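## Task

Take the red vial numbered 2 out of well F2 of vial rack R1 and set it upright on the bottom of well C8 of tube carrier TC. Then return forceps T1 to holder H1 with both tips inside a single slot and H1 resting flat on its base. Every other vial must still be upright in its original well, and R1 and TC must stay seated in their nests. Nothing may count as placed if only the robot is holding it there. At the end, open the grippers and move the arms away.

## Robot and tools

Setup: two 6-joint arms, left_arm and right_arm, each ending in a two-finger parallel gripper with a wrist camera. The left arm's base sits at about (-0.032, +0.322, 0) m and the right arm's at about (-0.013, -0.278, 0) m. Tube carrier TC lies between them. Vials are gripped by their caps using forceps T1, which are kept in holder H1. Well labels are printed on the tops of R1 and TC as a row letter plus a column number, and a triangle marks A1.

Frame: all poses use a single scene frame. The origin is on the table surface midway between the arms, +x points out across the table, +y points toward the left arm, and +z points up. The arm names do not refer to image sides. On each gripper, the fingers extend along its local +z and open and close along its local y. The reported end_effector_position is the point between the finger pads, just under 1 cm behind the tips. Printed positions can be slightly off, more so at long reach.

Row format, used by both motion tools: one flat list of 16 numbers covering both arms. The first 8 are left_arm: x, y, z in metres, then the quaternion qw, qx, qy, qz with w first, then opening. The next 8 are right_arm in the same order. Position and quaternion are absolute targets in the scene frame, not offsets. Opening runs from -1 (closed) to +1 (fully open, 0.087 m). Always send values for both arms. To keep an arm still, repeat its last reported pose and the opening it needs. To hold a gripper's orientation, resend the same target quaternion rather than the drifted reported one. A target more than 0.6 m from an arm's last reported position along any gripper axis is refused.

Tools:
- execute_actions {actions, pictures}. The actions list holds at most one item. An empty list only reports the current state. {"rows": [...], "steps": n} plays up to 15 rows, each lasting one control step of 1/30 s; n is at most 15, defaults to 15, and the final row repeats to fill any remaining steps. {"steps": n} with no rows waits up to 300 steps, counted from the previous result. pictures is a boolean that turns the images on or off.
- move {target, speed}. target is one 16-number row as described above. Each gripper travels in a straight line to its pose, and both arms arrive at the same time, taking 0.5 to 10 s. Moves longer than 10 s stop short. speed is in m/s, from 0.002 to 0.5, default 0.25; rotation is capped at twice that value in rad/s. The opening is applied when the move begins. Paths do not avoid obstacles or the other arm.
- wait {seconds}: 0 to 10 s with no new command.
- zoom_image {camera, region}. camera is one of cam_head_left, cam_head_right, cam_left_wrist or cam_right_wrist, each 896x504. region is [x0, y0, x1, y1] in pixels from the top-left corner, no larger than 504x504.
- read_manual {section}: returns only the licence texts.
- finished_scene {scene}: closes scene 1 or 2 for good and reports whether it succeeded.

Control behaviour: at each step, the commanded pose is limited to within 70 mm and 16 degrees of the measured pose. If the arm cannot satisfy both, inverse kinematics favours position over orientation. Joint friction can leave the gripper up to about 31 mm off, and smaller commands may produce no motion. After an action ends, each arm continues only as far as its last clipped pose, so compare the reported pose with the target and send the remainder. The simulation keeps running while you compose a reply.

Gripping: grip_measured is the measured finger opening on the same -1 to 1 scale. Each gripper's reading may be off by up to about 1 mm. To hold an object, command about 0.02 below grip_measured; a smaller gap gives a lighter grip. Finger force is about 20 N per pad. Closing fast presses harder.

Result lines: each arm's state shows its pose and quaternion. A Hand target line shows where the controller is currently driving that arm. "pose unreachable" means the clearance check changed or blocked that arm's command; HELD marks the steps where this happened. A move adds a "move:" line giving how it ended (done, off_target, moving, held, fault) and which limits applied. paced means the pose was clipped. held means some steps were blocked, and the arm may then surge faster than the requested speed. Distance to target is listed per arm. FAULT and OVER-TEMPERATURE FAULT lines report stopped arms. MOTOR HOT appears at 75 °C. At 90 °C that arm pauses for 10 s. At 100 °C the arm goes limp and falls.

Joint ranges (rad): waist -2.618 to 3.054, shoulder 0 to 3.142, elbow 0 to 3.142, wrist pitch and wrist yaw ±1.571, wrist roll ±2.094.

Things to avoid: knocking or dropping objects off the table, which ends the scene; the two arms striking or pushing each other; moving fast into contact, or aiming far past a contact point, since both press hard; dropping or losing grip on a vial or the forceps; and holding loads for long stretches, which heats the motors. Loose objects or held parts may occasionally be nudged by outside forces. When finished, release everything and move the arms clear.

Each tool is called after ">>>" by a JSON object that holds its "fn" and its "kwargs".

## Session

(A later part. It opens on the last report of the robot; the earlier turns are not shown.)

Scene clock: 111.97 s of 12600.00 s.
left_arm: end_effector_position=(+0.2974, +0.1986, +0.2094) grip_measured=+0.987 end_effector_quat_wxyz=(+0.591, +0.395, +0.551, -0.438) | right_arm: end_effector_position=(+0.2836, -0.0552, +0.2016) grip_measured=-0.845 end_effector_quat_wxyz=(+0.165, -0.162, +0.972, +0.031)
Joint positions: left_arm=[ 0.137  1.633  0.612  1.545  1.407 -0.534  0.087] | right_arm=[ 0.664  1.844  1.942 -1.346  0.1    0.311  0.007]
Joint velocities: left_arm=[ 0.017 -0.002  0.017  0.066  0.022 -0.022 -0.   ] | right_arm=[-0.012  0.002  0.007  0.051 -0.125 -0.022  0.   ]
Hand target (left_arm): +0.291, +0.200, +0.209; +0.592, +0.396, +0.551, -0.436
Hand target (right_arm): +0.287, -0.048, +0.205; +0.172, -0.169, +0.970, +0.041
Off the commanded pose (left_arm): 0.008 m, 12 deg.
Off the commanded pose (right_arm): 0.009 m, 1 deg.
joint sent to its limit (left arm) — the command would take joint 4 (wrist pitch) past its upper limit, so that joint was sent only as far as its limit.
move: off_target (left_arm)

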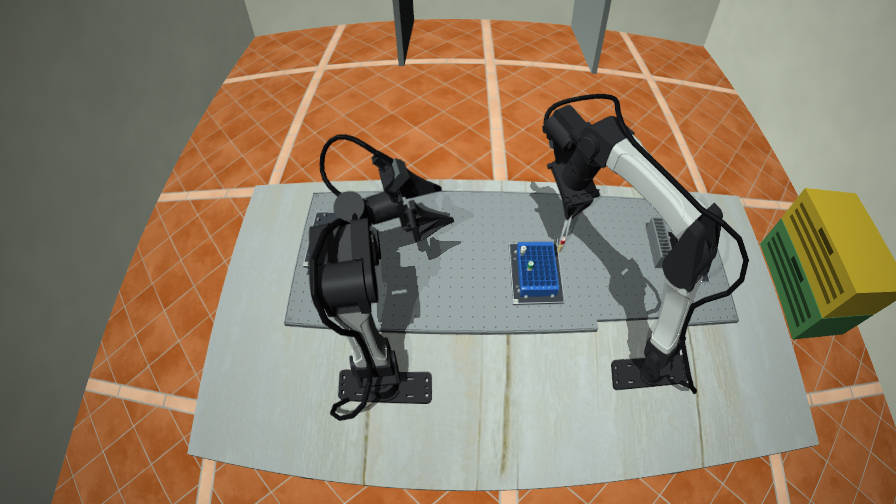

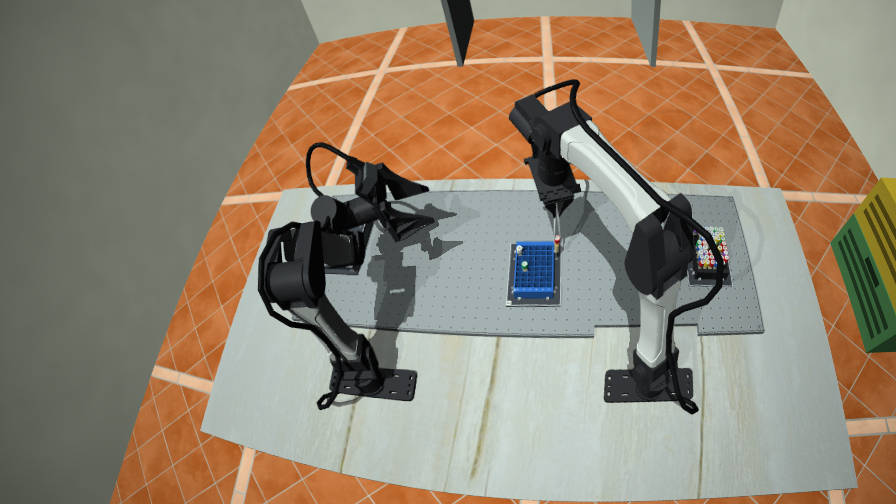

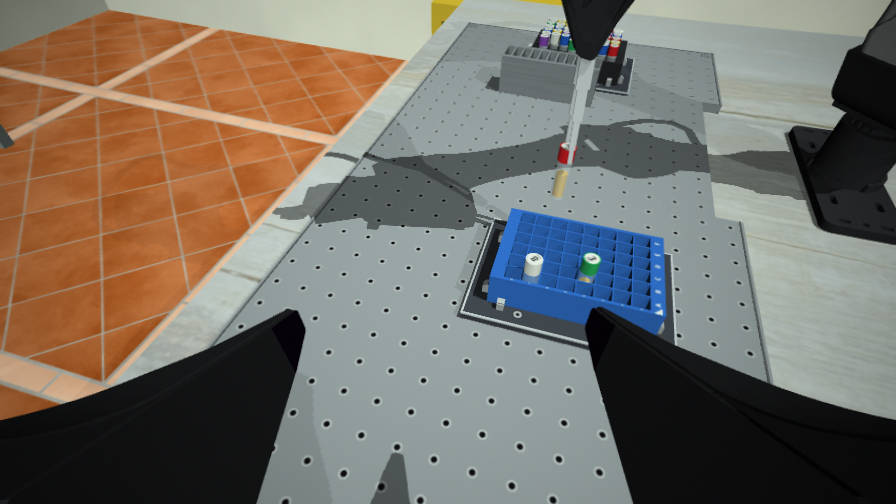

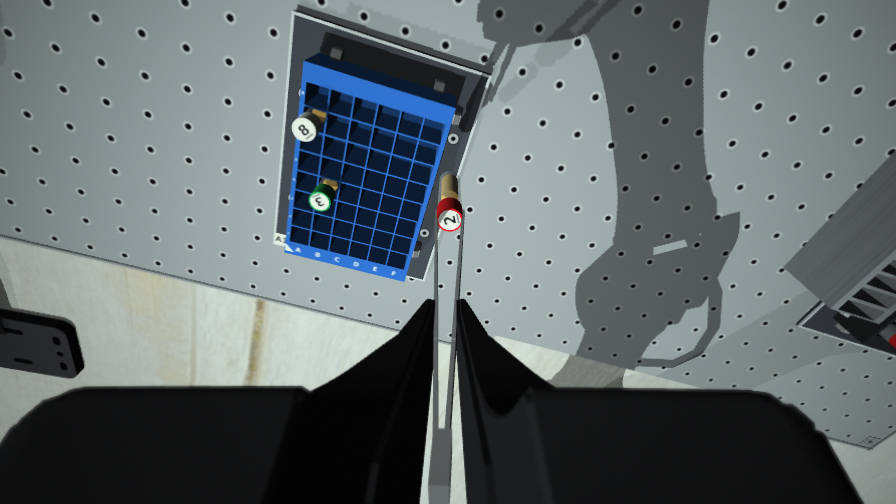

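>>> {"fn": "move", "kwargs": {"target": [0.2974,0.1986,0.2094,0.591,0.395,0.551,-0.438,1,0.302,0.002,0.19,0.164,-0.171,0.971,0.029,-0.85], "speed": 0.05}}

>>> {"fn": "zoom_image", "kwargs": {"camera": "cam_left_wrist", "region": [470, 170, 620, 300]}}

>>> {"fn": "zoom_image", "kwargs": {"camera": "cam_right_wrist", "region": [370, 120, 530, 250]}}

Scene clock: 114.67 s of 12600.00 s.
left_arm: end_effector_position=(+0.2970, +0.1985, +0.2092) grip_measured=+0.987 end_effector_quat_wxyz=(+0.590, +0.395, +0.551, -0.439) | right_arm: end_effector_position=(+0.3019, +0.0002, +0.1874) grip_measured=-0.845 end_effector_quat_wxyz=(+0.162, -0.171, +0.971, +0.034)
Joint positions: left_arm=[ 0.137  1.633  0.612  1.545  1.409 -0.536  0.087] | right_arm=[ 0.742  2.064  2.194 -1.388  0.113  0.368  0.007]
Joint velocities: left_arm=[-0.012  0.017 -0.002 -0.051  0.081 -0.022 -0.001] | right_arm=[ 0.002  0.007  0.012 -0.022  0.007 -0.095 -0.001]
Hand target (left_arm): +0.297, +0.199, +0.209; +0.591, +0.395, +0.551, -0.438
Hand target (right_arm): +0.301, +0.002, +0.190; +0.164, -0.171, +0.971, +0.030
Off the commanded pose (left_arm): 0.000 m, 0 deg.
Off the commanded pose (right_arm): 0.003 m, 1 deg.
move: done

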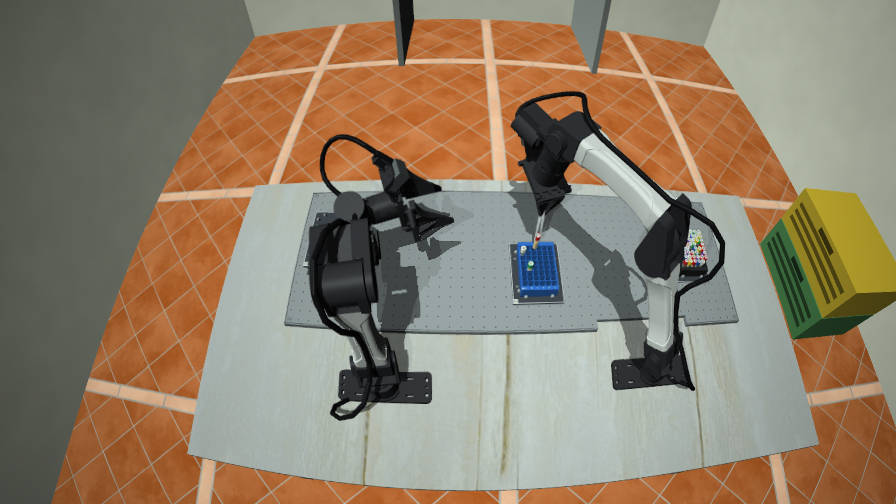

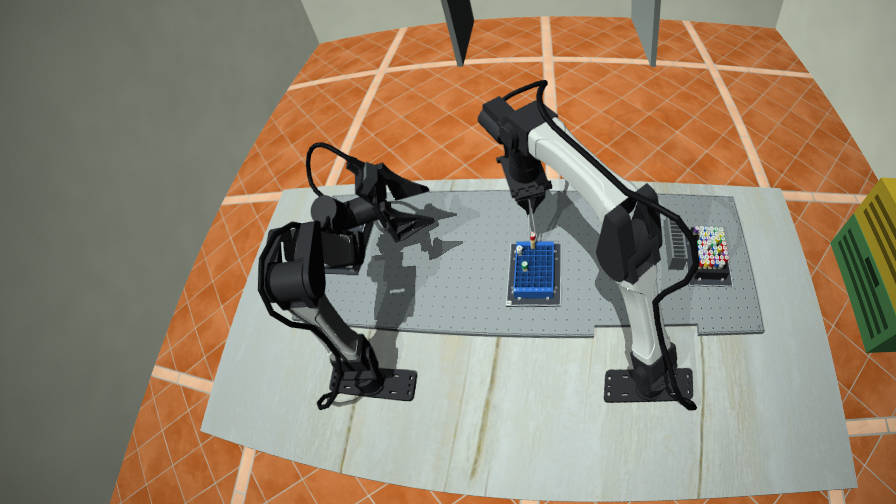

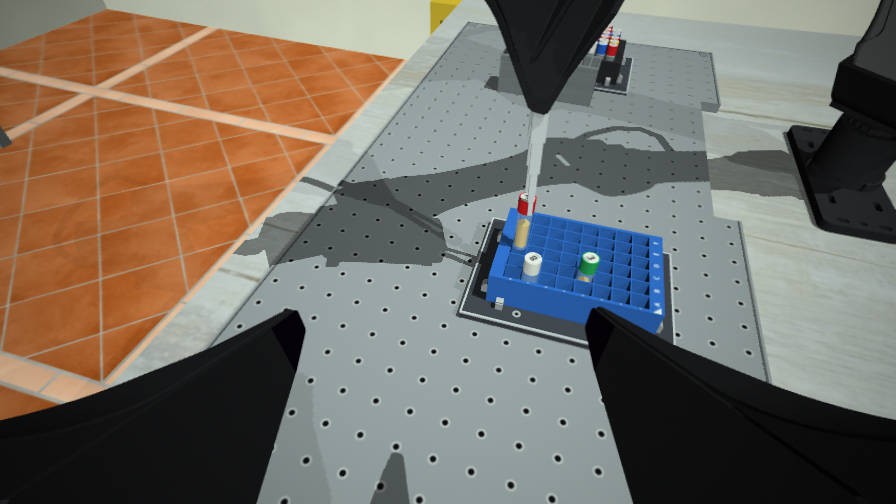

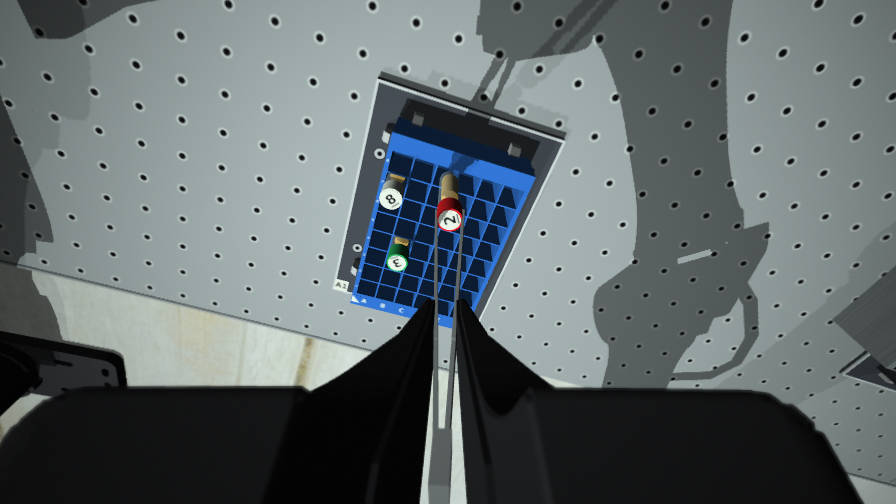

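Region (470, 170, 620, 300) of cam_left_wrist's 896x504 image, scaled by 3.360, with more detail than that image has; it fills the top 437 rows of this view, and the rest is white.

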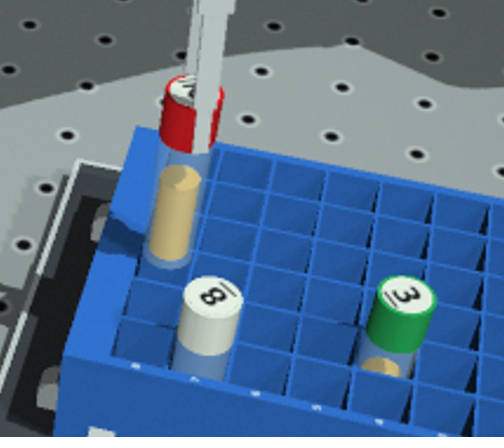

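Region (370, 120, 530, 250) of cam_right_wrist's 896x504 image, scaled by 3.150, with more detail than that image has; it fills the top 410 rows of this view, and the rest is white.

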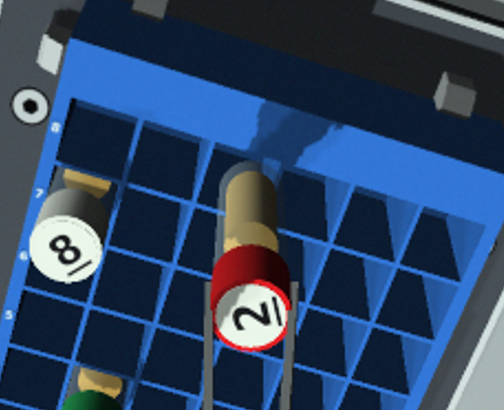

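>>> {"fn": "move", "kwargs": {"target": [0.2974,0.1986,0.2094,0.591,0.395,0.551,-0.438,1,0.299,0.005,0.19,0.164,-0.171,0.971,0.029,-0.85], "speed": 0.01}}

>>> {"fn": "zoom_image", "kwargs": {"camera": "cam_left_wrist", "region": [470, 170, 620, 300]}}

>>> {"fn": "zoom_image", "kwargs": {"camera": "cam_right_wrist", "region": [370, 120, 530, 250]}}

Scene clock: 118.50 s of 12600.00 s.
left_arm: end_effector_position=(+0.2970, +0.1985, +0.2092) grip_measured=+0.987 end_effector_quat_wxyz=(+0.590, +0.395, +0.551, -0.439) | right_arm: end_effector_position=(+0.2990, +0.0019, +0.1875) grip_measured=-0.845 end_effector_quat_wxyz=(+0.161, -0.171, +0.972, +0.033)
Joint positions: left_arm=[ 0.137  1.633  0.612  1.545  1.409 -0.536  0.087] | right_arm=[ 0.751  2.064  2.195 -1.393  0.117  0.376  0.007]
Joint velocities: left_arm=[-0.007  0.012 -0.002 -0.022 -0.007  0.022 -0.001] | right_arm=[-0.032 -0.012 -0.002  0.007 -0.007 -0.022 -0.   ]
Hand target (left_arm): +0.297, +0.199, +0.209; +0.591, +0.395, +0.551, -0.438
Hand target (right_arm): +0.299, +0.005, +0.190; +0.164, -0.171, +0.971, +0.029
Off the commanded pose (left_arm): 0.000 m, 0 deg.
Off the commanded pose (right_arm): 0.004 m, 1 deg.
move: done

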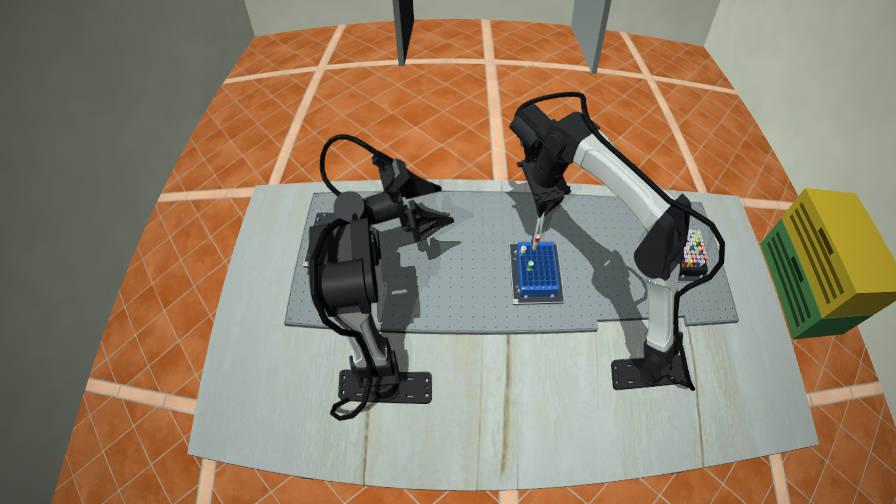

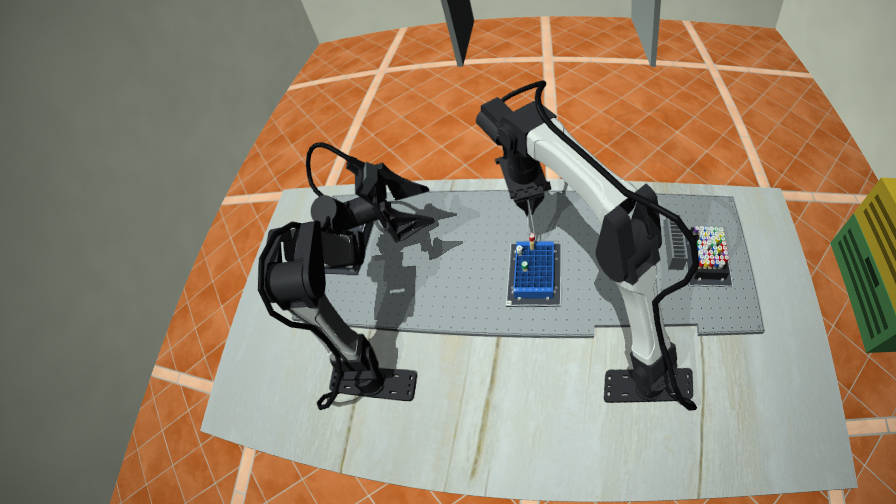

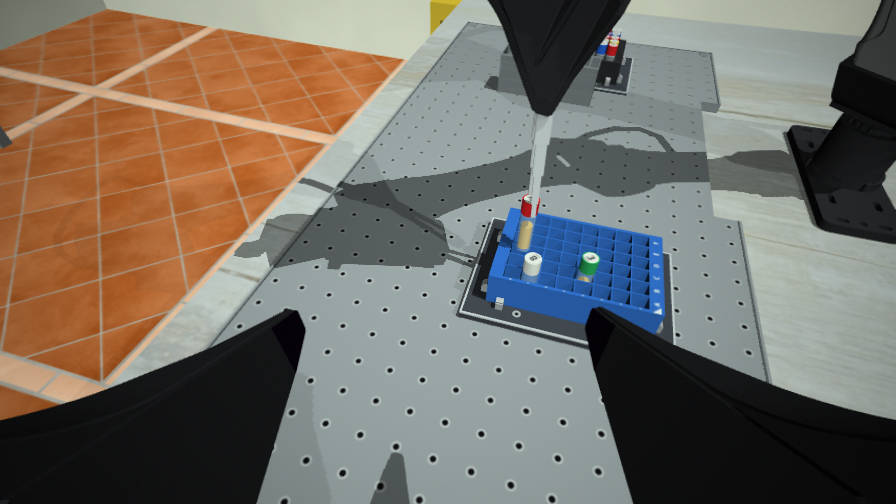

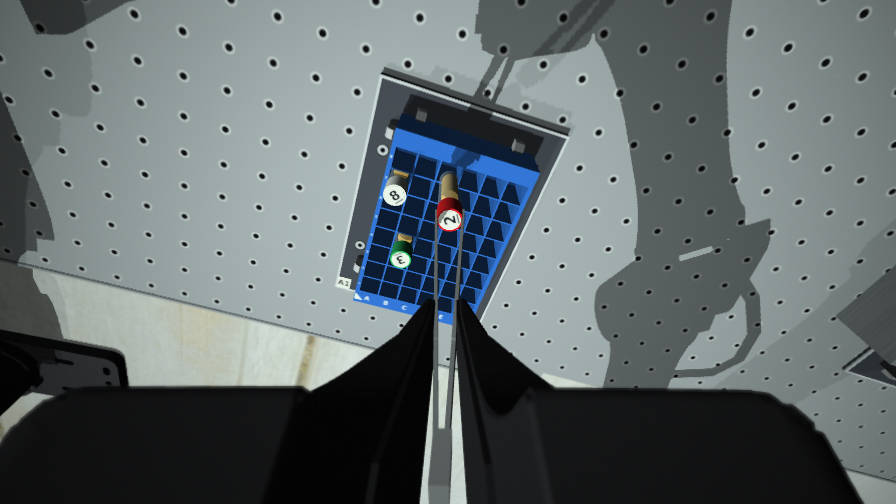

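Region (470, 170, 620, 300) of cam_left_wrist's 896x504 image, scaled by 3.360, with more detail than that image has; it fills the top 437 rows of this view, and the rest is white.

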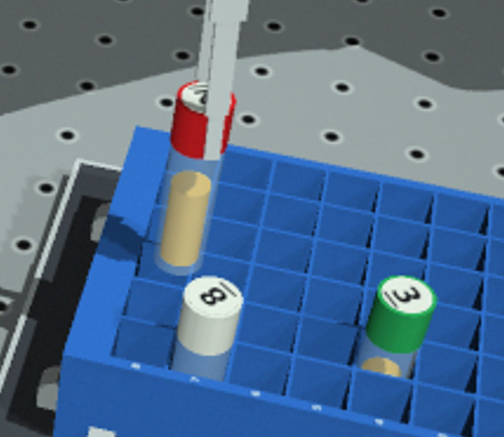

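Region (370, 120, 530, 250) of cam_right_wrist's 896x504 image, scaled by 3.150, with more detail than that image has; it fills the top 410 rows of this view, and the rest is white.

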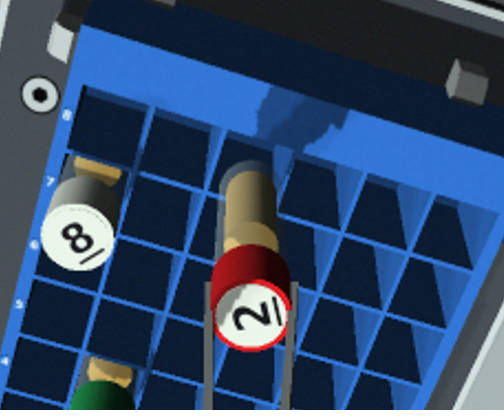

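>>> {"fn": "move", "kwargs": {"target": [0.2974,0.1986,0.2094,0.591,0.395,0.551,-0.438,1,0.303,0.003,0.203,0.164,-0.171,0.971,0.029,-0.85], "speed": 0.03}}

>>> {"fn": "move", "kwargs": {"target": [0.2974,0.1986,0.2094,0.591,0.395,0.551,-0.438,1,0.303,0.003,0.19,0.164,-0.171,0.971,0.029,-0.85], "speed": 0.015}}

>>> {"fn": "zoom_image", "kwargs": {"camera": "cam_left_wrist", "region": [470, 170, 620, 300]}}

>>> {"fn": "zoom_image", "kwargs": {"camera": "cam_right_wrist", "region": [370, 120, 530, 250]}}

Scene clock: 121.90 s of 12600.00 s.
left_arm: end_effector_position=(+0.2970, +0.1985, +0.2092) grip_measured=+0.987 end_effector_quat_wxyz=(+0.590, +0.395, +0.551, -0.439) | right_arm: end_effector_position=(+0.3022, +0.0047, +0.2023) grip_measured=-0.845 end_effector_quat_wxyz=(+0.167, -0.170, +0.971, +0.036)
Joint positions: left_arm=[ 0.137  1.633  0.612  1.545  1.409 -0.536  0.087] | right_arm=[ 0.751  2.105  2.32  -1.464  0.118  0.377  0.007]
Joint velocities: left_arm=[ 0.007  0.017 -0.007 -0.007 -0.051 -0.066 -0.   ] | right_arm=[-0.002  0.027  0.012 -0.022 -0.066 -0.095 -0.001]
Hand target (left_arm): +0.297, +0.199, +0.209; +0.591, +0.395, +0.551, -0.438
Hand target (right_arm): +0.303, +0.003, +0.203; +0.165, -0.171, +0.971, +0.029
Off the commanded pose (left_arm): 0.000 m, 0 deg.
Off the commanded pose (right_arm): 0.002 m, 1 deg.
move: done

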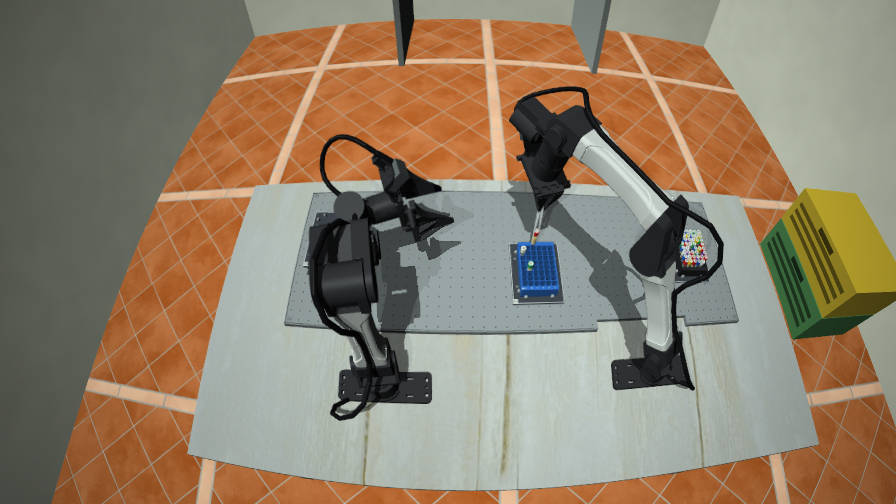

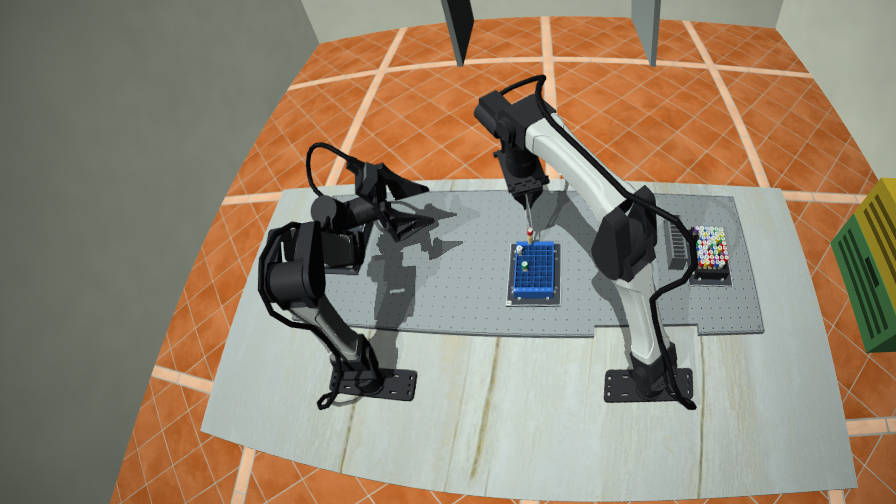

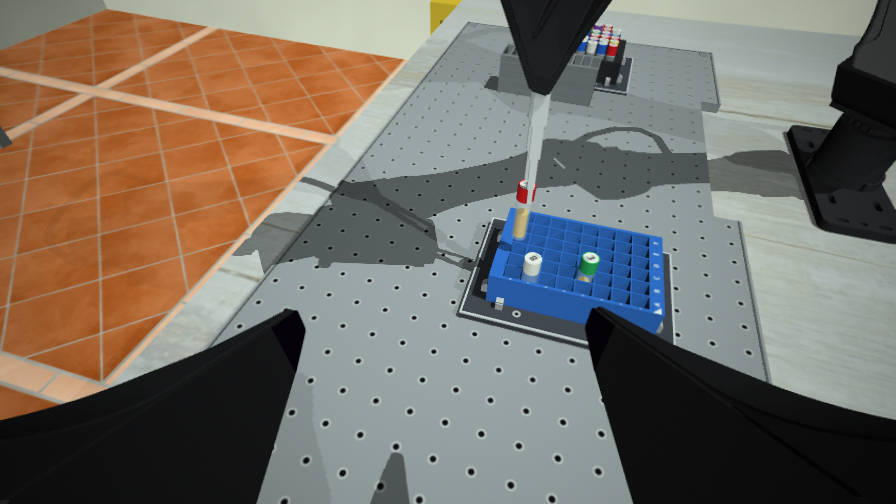

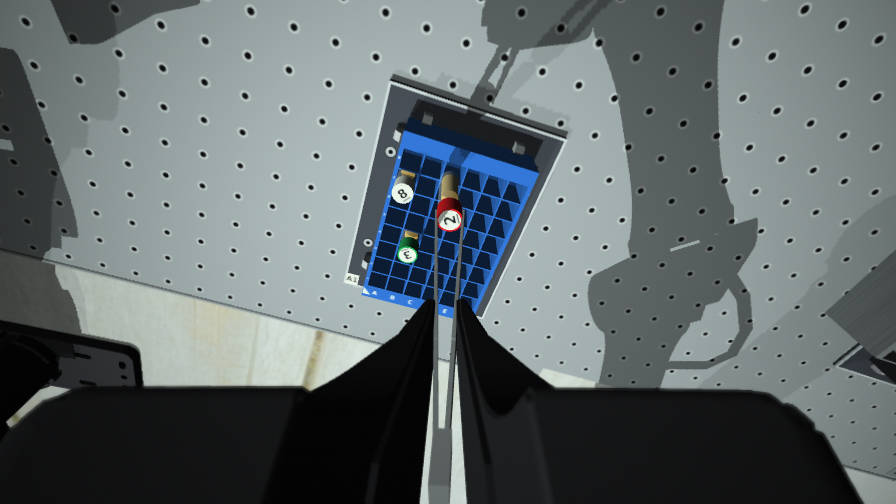

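Scene clock: 122.97 s of 12600.00 s.
left_arm: end_effector_position=(+0.2970, +0.1985, +0.2092) grip_measured=+0.987 end_effector_quat_wxyz=(+0.590, +0.395, +0.551, -0.439) | right_arm: end_effector_position=(+0.3012, +0.0038, +0.1886) grip_measured=-0.845 end_effector_quat_wxyz=(+0.155, -0.171, +0.973, +0.028)
Joint positions: left_arm=[ 0.137  1.633  0.612  1.545  1.409 -0.536  0.087] | right_arm=[ 0.751  2.105  2.265 -1.438  0.118  0.377  0.007]
Joint velocities: left_arm=[ 0.007  0.002 -0.012  0.066  0.007  0.007  0.   ] | right_arm=[ 0.012  0.002  0.007 -0.051 -0.037 -0.022 -0.001]
Hand target (left_arm): +0.297, +0.199, +0.209; +0.591, +0.395, +0.551, -0.438
Hand target (right_arm): +0.303, +0.003, +0.190; +0.164, -0.171, +0.971, +0.029
Off the commanded pose (left_arm): 0.000 m, 0 deg.
Off the commanded pose (right_arm): 0.002 m, 1 deg.
move: done

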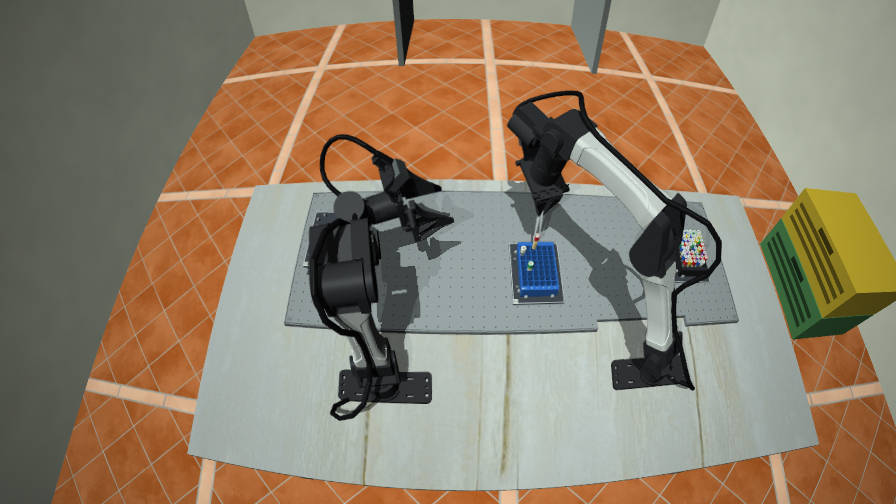

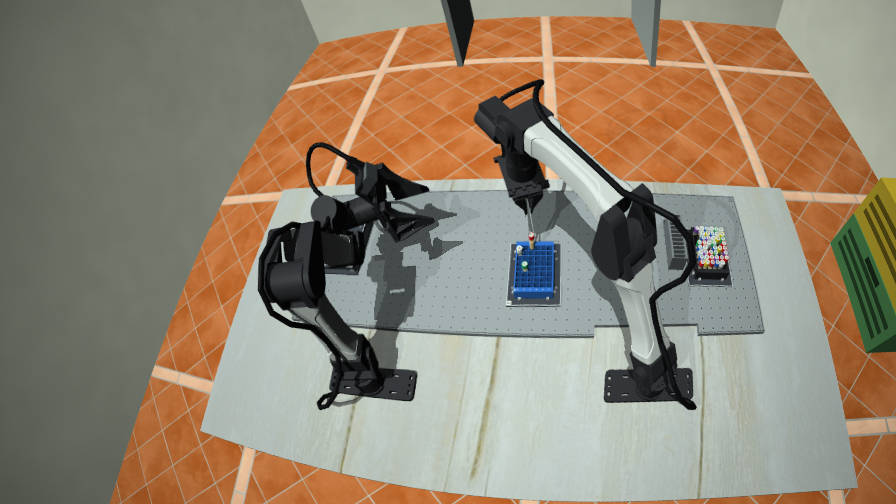

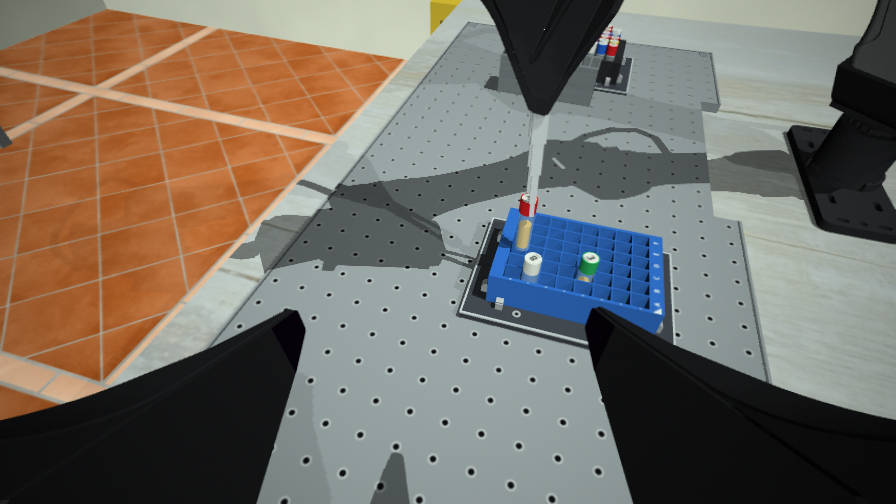

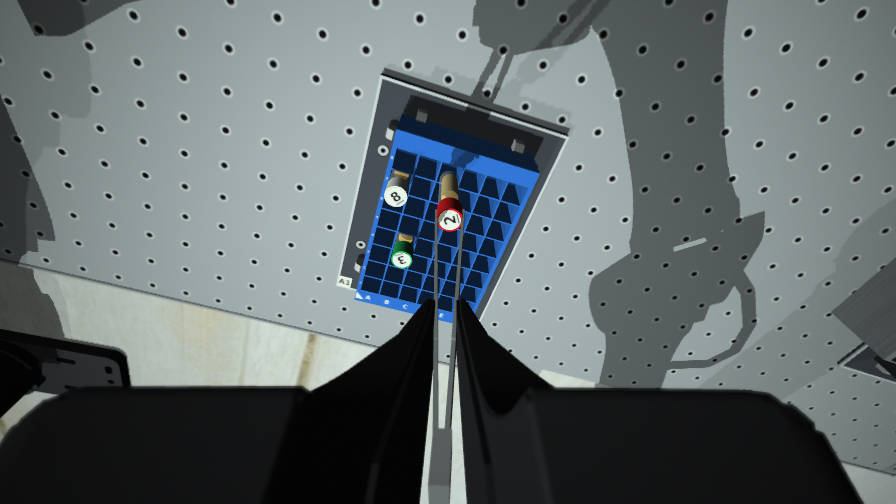

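Region (470, 170, 620, 300) of cam_left_wrist's 896x504 image, scaled by 3.360, with more detail than that image has; it fills the top 437 rows of this view, and the rest is white.

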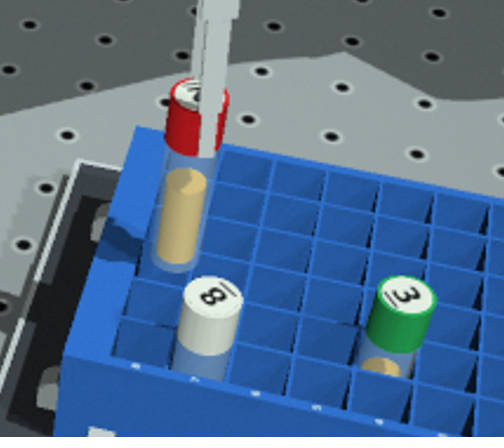

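Region (370, 120, 530, 250) of cam_right_wrist's 896x504 image, scaled by 3.150, with more detail than that image has; it fills the top 410 rows of this view, and the rest is white.

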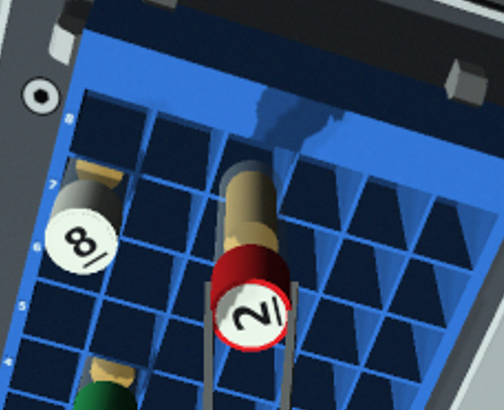

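>>> {"fn": "execute_actions", "kwargs": {"actions": [{"rows":[[0.2974,0.1986,0.2094,0.591,0.395,0.551,-0.438,1,0.3047,0.0012,0.19,0.164,-0.171,0.971,0.029,-0.85]]}], "pictures": false}}

Scene clock: 124.43 s of 12600.00 s.
left_arm: end_effector_position=(+0.2970, +0.1985, +0.2092) grip_measured=+0.987 end_effector_quat_wxyz=(+0.590, +0.395, +0.551, -0.439) | right_arm: end_effector_position=(+0.3017, +0.0043, +0.1887) grip_measured=-0.845 end_effector_quat_wxyz=(+0.156, -0.172, +0.972, +0.029)
Joint positions: left_arm=[ 0.137  1.633  0.612  1.545  1.409 -0.536  0.087] | right_arm=[ 0.751  2.105  2.265 -1.435  0.118  0.376  0.007]
Joint velocities: left_arm=[ 0.007 -0.012  0.012  0.022 -0.022 -0.066  0.   ] | right_arm=[-0.007  0.002 -0.012 -0.007 -0.007 -0.007 -0.   ]
Hand target (left_arm): +0.297, +0.199, +0.209; +0.591, +0.395, +0.551, -0.438
Hand target (right_arm): +0.305, +0.001, +0.190; +0.164, -0.171, +0.971, +0.028
Off the commanded pose (left_arm): 0.000 m, 0 deg.
Off the commanded pose (right_arm): 0.004 m, 1 deg.
Steps of this call (steps 1 to 29: nothing new was sent; steps 30 to 44: all 15 steps of this action). Readings (end_effector_position):
30: left_arm (+0.2970, +0.1985, +0.2092) | right_arm (+0.3017, +0.0042, +0.1887)
31: left_arm (+0.2970, +0.1985, +0.2092) | right_arm (+0.3017, +0.0042, +0.1887)
33: left_arm (+0.2970, +0.1985, +0.2092) | right_arm (+0.3017, +0.0043, +0.1887)
37: left_arm (+0.2970, +0.1985, +0.2092) | right_arm (+0.3017, +0.0043, +0.1887)
44: the state above

>>> {"fn": "execute_actions", "kwargs": {"actions": [{"rows":[[0.2974,0.1986,0.2094,0.591,0.395,0.551,-0.438,1,0.3057,0.0001,0.19,0.164,-0.171,0.971,0.029,-0.85]]}]}}

>>> {"fn": "zoom_image", "kwargs": {"camera": "cam_right_wrist", "region": [370, 120, 530, 250]}}

Scene clock: 125.83 s of 12600.00 s.
left_arm: end_effector_position=(+0.2970, +0.1985, +0.2092) grip_measured=+0.987 end_effector_quat_wxyz=(+0.590, +0.395, +0.551, -0.439) | right_arm: end_effector_position=(+0.3020, +0.0043, +0.1888) grip_measured=-0.845 end_effector_quat_wxyz=(+0.156, -0.173, +0.972, +0.029)
Joint positions: left_arm=[ 0.137  1.633  0.612  1.545  1.409 -0.536  0.087] | right_arm=[ 0.751  2.105  2.265 -1.434  0.118  0.373  0.007]
Joint velocities: left_arm=[-0.007 -0.007 -0.017  0.022 -0.11  -0.037 -0.   ] | right_arm=[-0.002 -0.007 -0.012 -0.022 -0.037  0.022 -0.001]
Hand target (left_arm): +0.297, +0.199, +0.209; +0.591, +0.395, +0.551, -0.438
Hand target (right_arm): +0.306, +0.000, +0.190; +0.164, -0.171, +0.971, +0.029
Off the commanded pose (left_arm): 0.000 m, 0 deg.
Off the commanded pose (right_arm): 0.006 m, 1 deg.
Steps of this call (steps 1 to 27: nothing new was sent; steps 28 to 42: all 15 steps of this action). Readings (end_effector_position):
28: left_arm (+0.2970, +0.1985, +0.2092) | right_arm (+0.3018, +0.0043, +0.1888)
29: left_arm (+0.2970, +0.1985, +0.2092) | right_arm (+0.3018, +0.0043, +0.1888)
31: left_arm (+0.2970, +0.1985, +0.2092) | right_arm (+0.3019, +0.0043, +0.1888)
35: left_arm (+0.2970, +0.1985, +0.2092) | right_arm (+0.3019, +0.0043, +0.1888)
42: the state above

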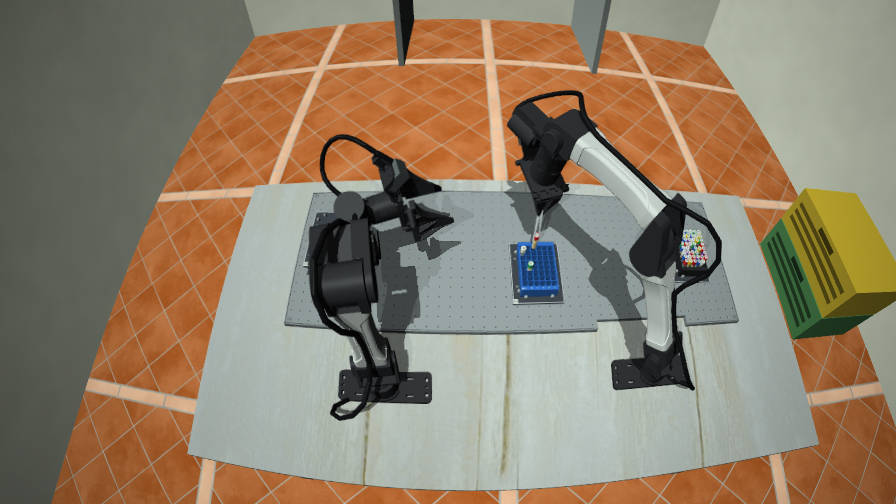

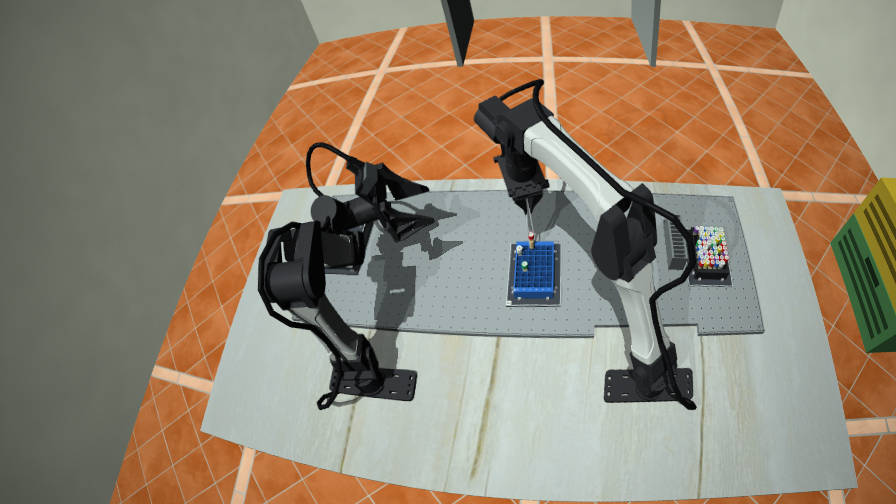

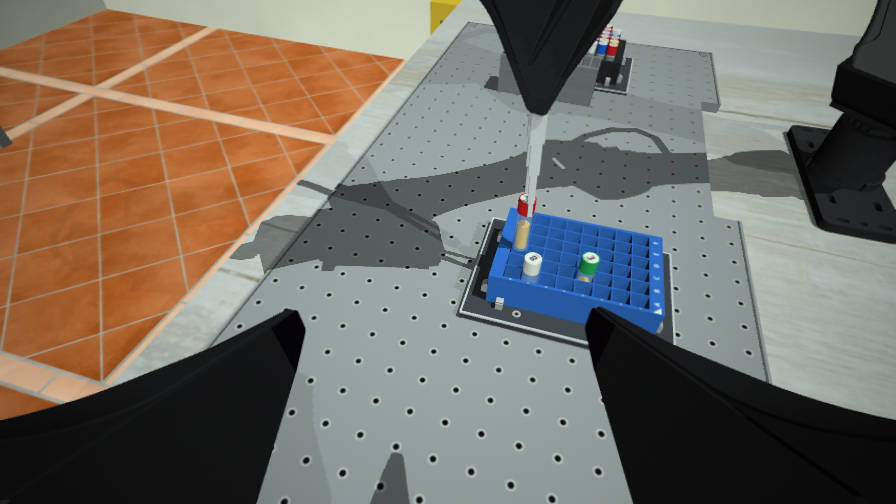

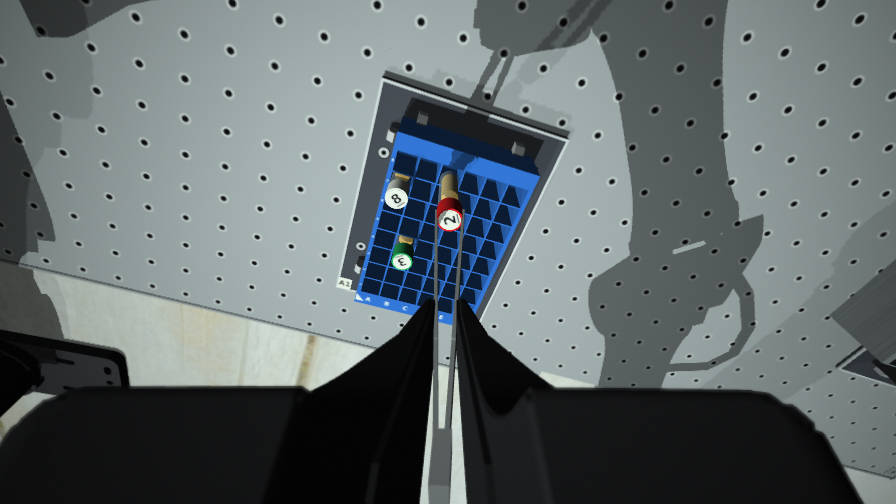

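Region (370, 120, 530, 250) of cam_right_wrist's 896x504 image, scaled by 3.150, with more detail than that image has; it fills the top 410 rows of this view, and the rest is white.

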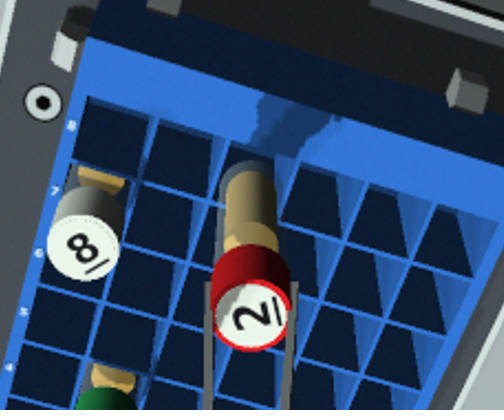

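>>> {"fn": "execute_actions", "kwargs": {"actions": [{"rows":[[0.2974,0.1986,0.2094,0.591,0.395,0.551,-0.438,1,0.3045,0.0015,0.19,0.1637,-0.181,0.9692,0.0306,-0.85]]}]}}

>>> {"fn": "zoom_image", "kwargs": {"camera": "cam_right_wrist", "region": [370, 120, 530, 250]}}

>>> {"fn": "zoom_image", "kwargs": {"camera": "cam_left_wrist", "region": [470, 170, 620, 300]}}

Scene clock: 127.33 s of 12600.00 s.
left_arm: end_effector_position=(+0.2970, +0.1985, +0.2092) grip_measured=+0.987 end_effector_quat_wxyz=(+0.590, +0.395, +0.551, -0.439) | right_arm: end_effector_position=(+0.3027, +0.0041, +0.1889) grip_measured=-0.845 end_effector_quat_wxyz=(+0.158, -0.181, +0.970, +0.029)
Joint positions: left_arm=[ 0.137  1.633  0.612  1.545  1.409 -0.536  0.087] | right_arm=[ 0.751  2.105  2.265 -1.431  0.118  0.357  0.007]
Joint velocities: left_arm=[ 0.002  0.017 -0.007  0.007 -0.051 -0.022 -0.001] | right_arm=[-0.022  0.007 -0.017 -0.037 -0.022  0.022 -0.   ]
Hand target (left_arm): +0.297, +0.199, +0.209; +0.591, +0.395, +0.551, -0.438
Hand target (right_arm): +0.305, +0.002, +0.190; +0.163, -0.181, +0.969, +0.030
Off the commanded pose (left_arm): 0.000 m, 0 deg.
Off the commanded pose (right_arm): 0.003 m, 1 deg.
Steps of this call (steps 1 to 30: nothing new was sent; steps 31 to 45: all 15 steps of this action). Readings (end_effector_position):
31: left_arm (+0.2970, +0.1985, +0.2092) | right_arm (+0.3020, +0.0042, +0.1888)
32: left_arm (+0.2970, +0.1985, +0.2092) | right_arm (+0.3021, +0.0042, +0.1888)
34: left_arm (+0.2970, +0.1985, +0.2092) | right_arm (+0.3023, +0.0041, +0.1888)
38: left_arm (+0.2970, +0.1985, +0.2092) | right_arm (+0.3025, +0.0041, +0.1888)
45: the state above

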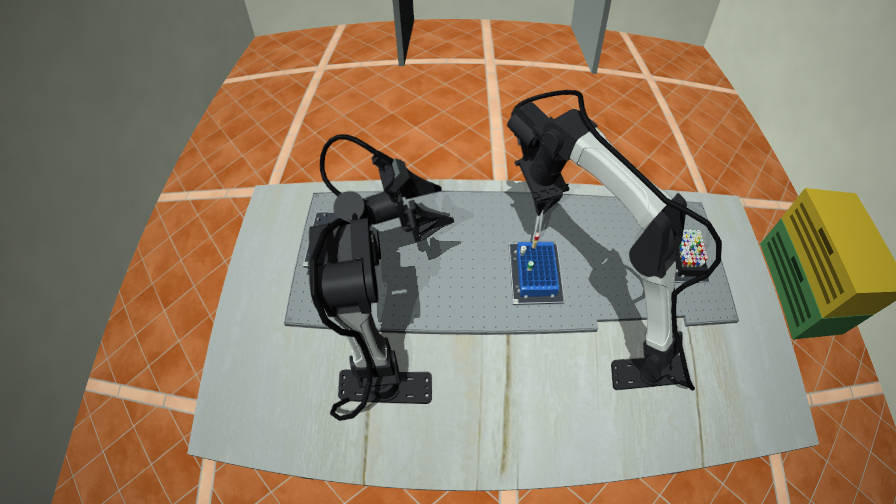

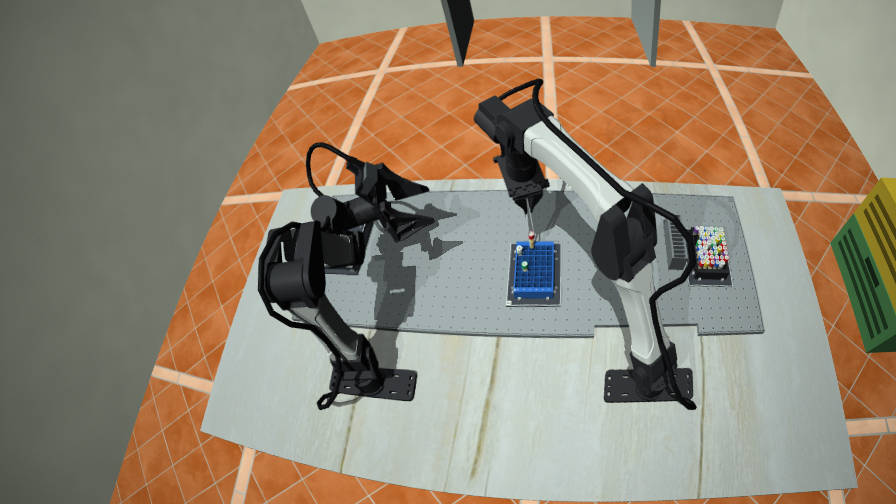

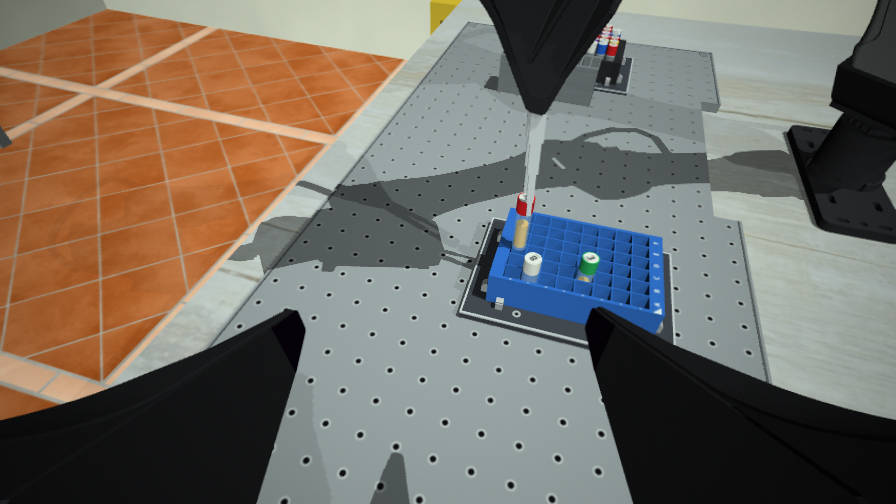

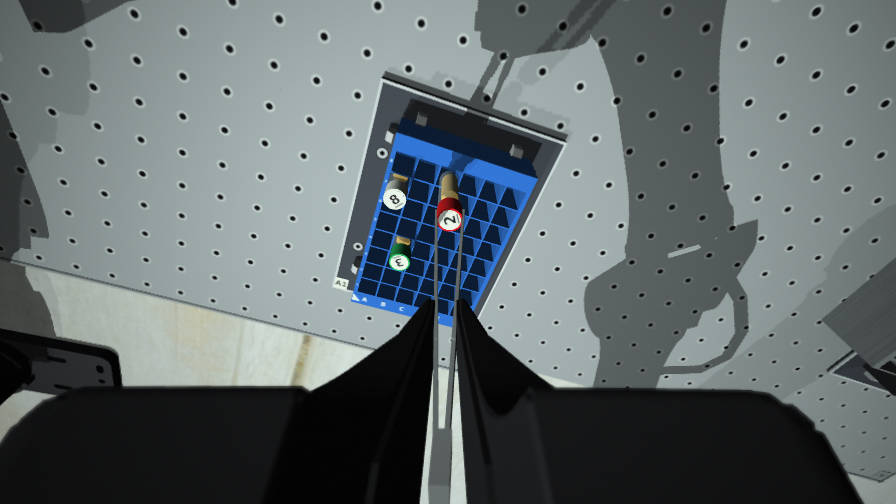

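Region (370, 120, 530, 250) of cam_right_wrist's 896x504 image, scaled by 3.150, with more detail than that image has; it fills the top 410 rows of this view, and the rest is white.

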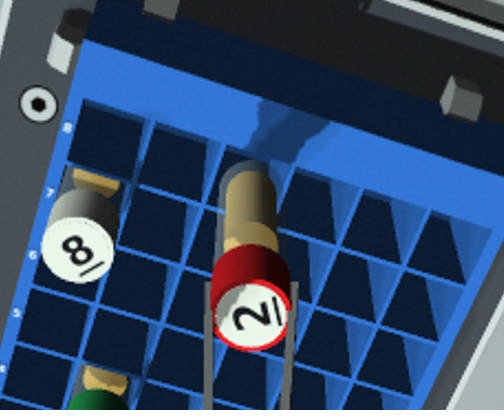

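Region (470, 170, 620, 300) of cam_left_wrist's 896x504 image, scaled by 3.360, with more detail than that image has; it fills the top 437 rows of this view, and the rest is white.

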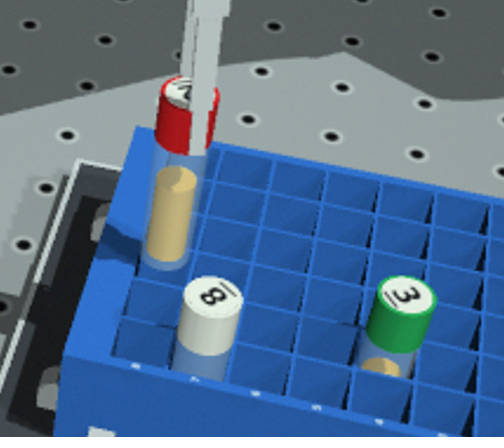

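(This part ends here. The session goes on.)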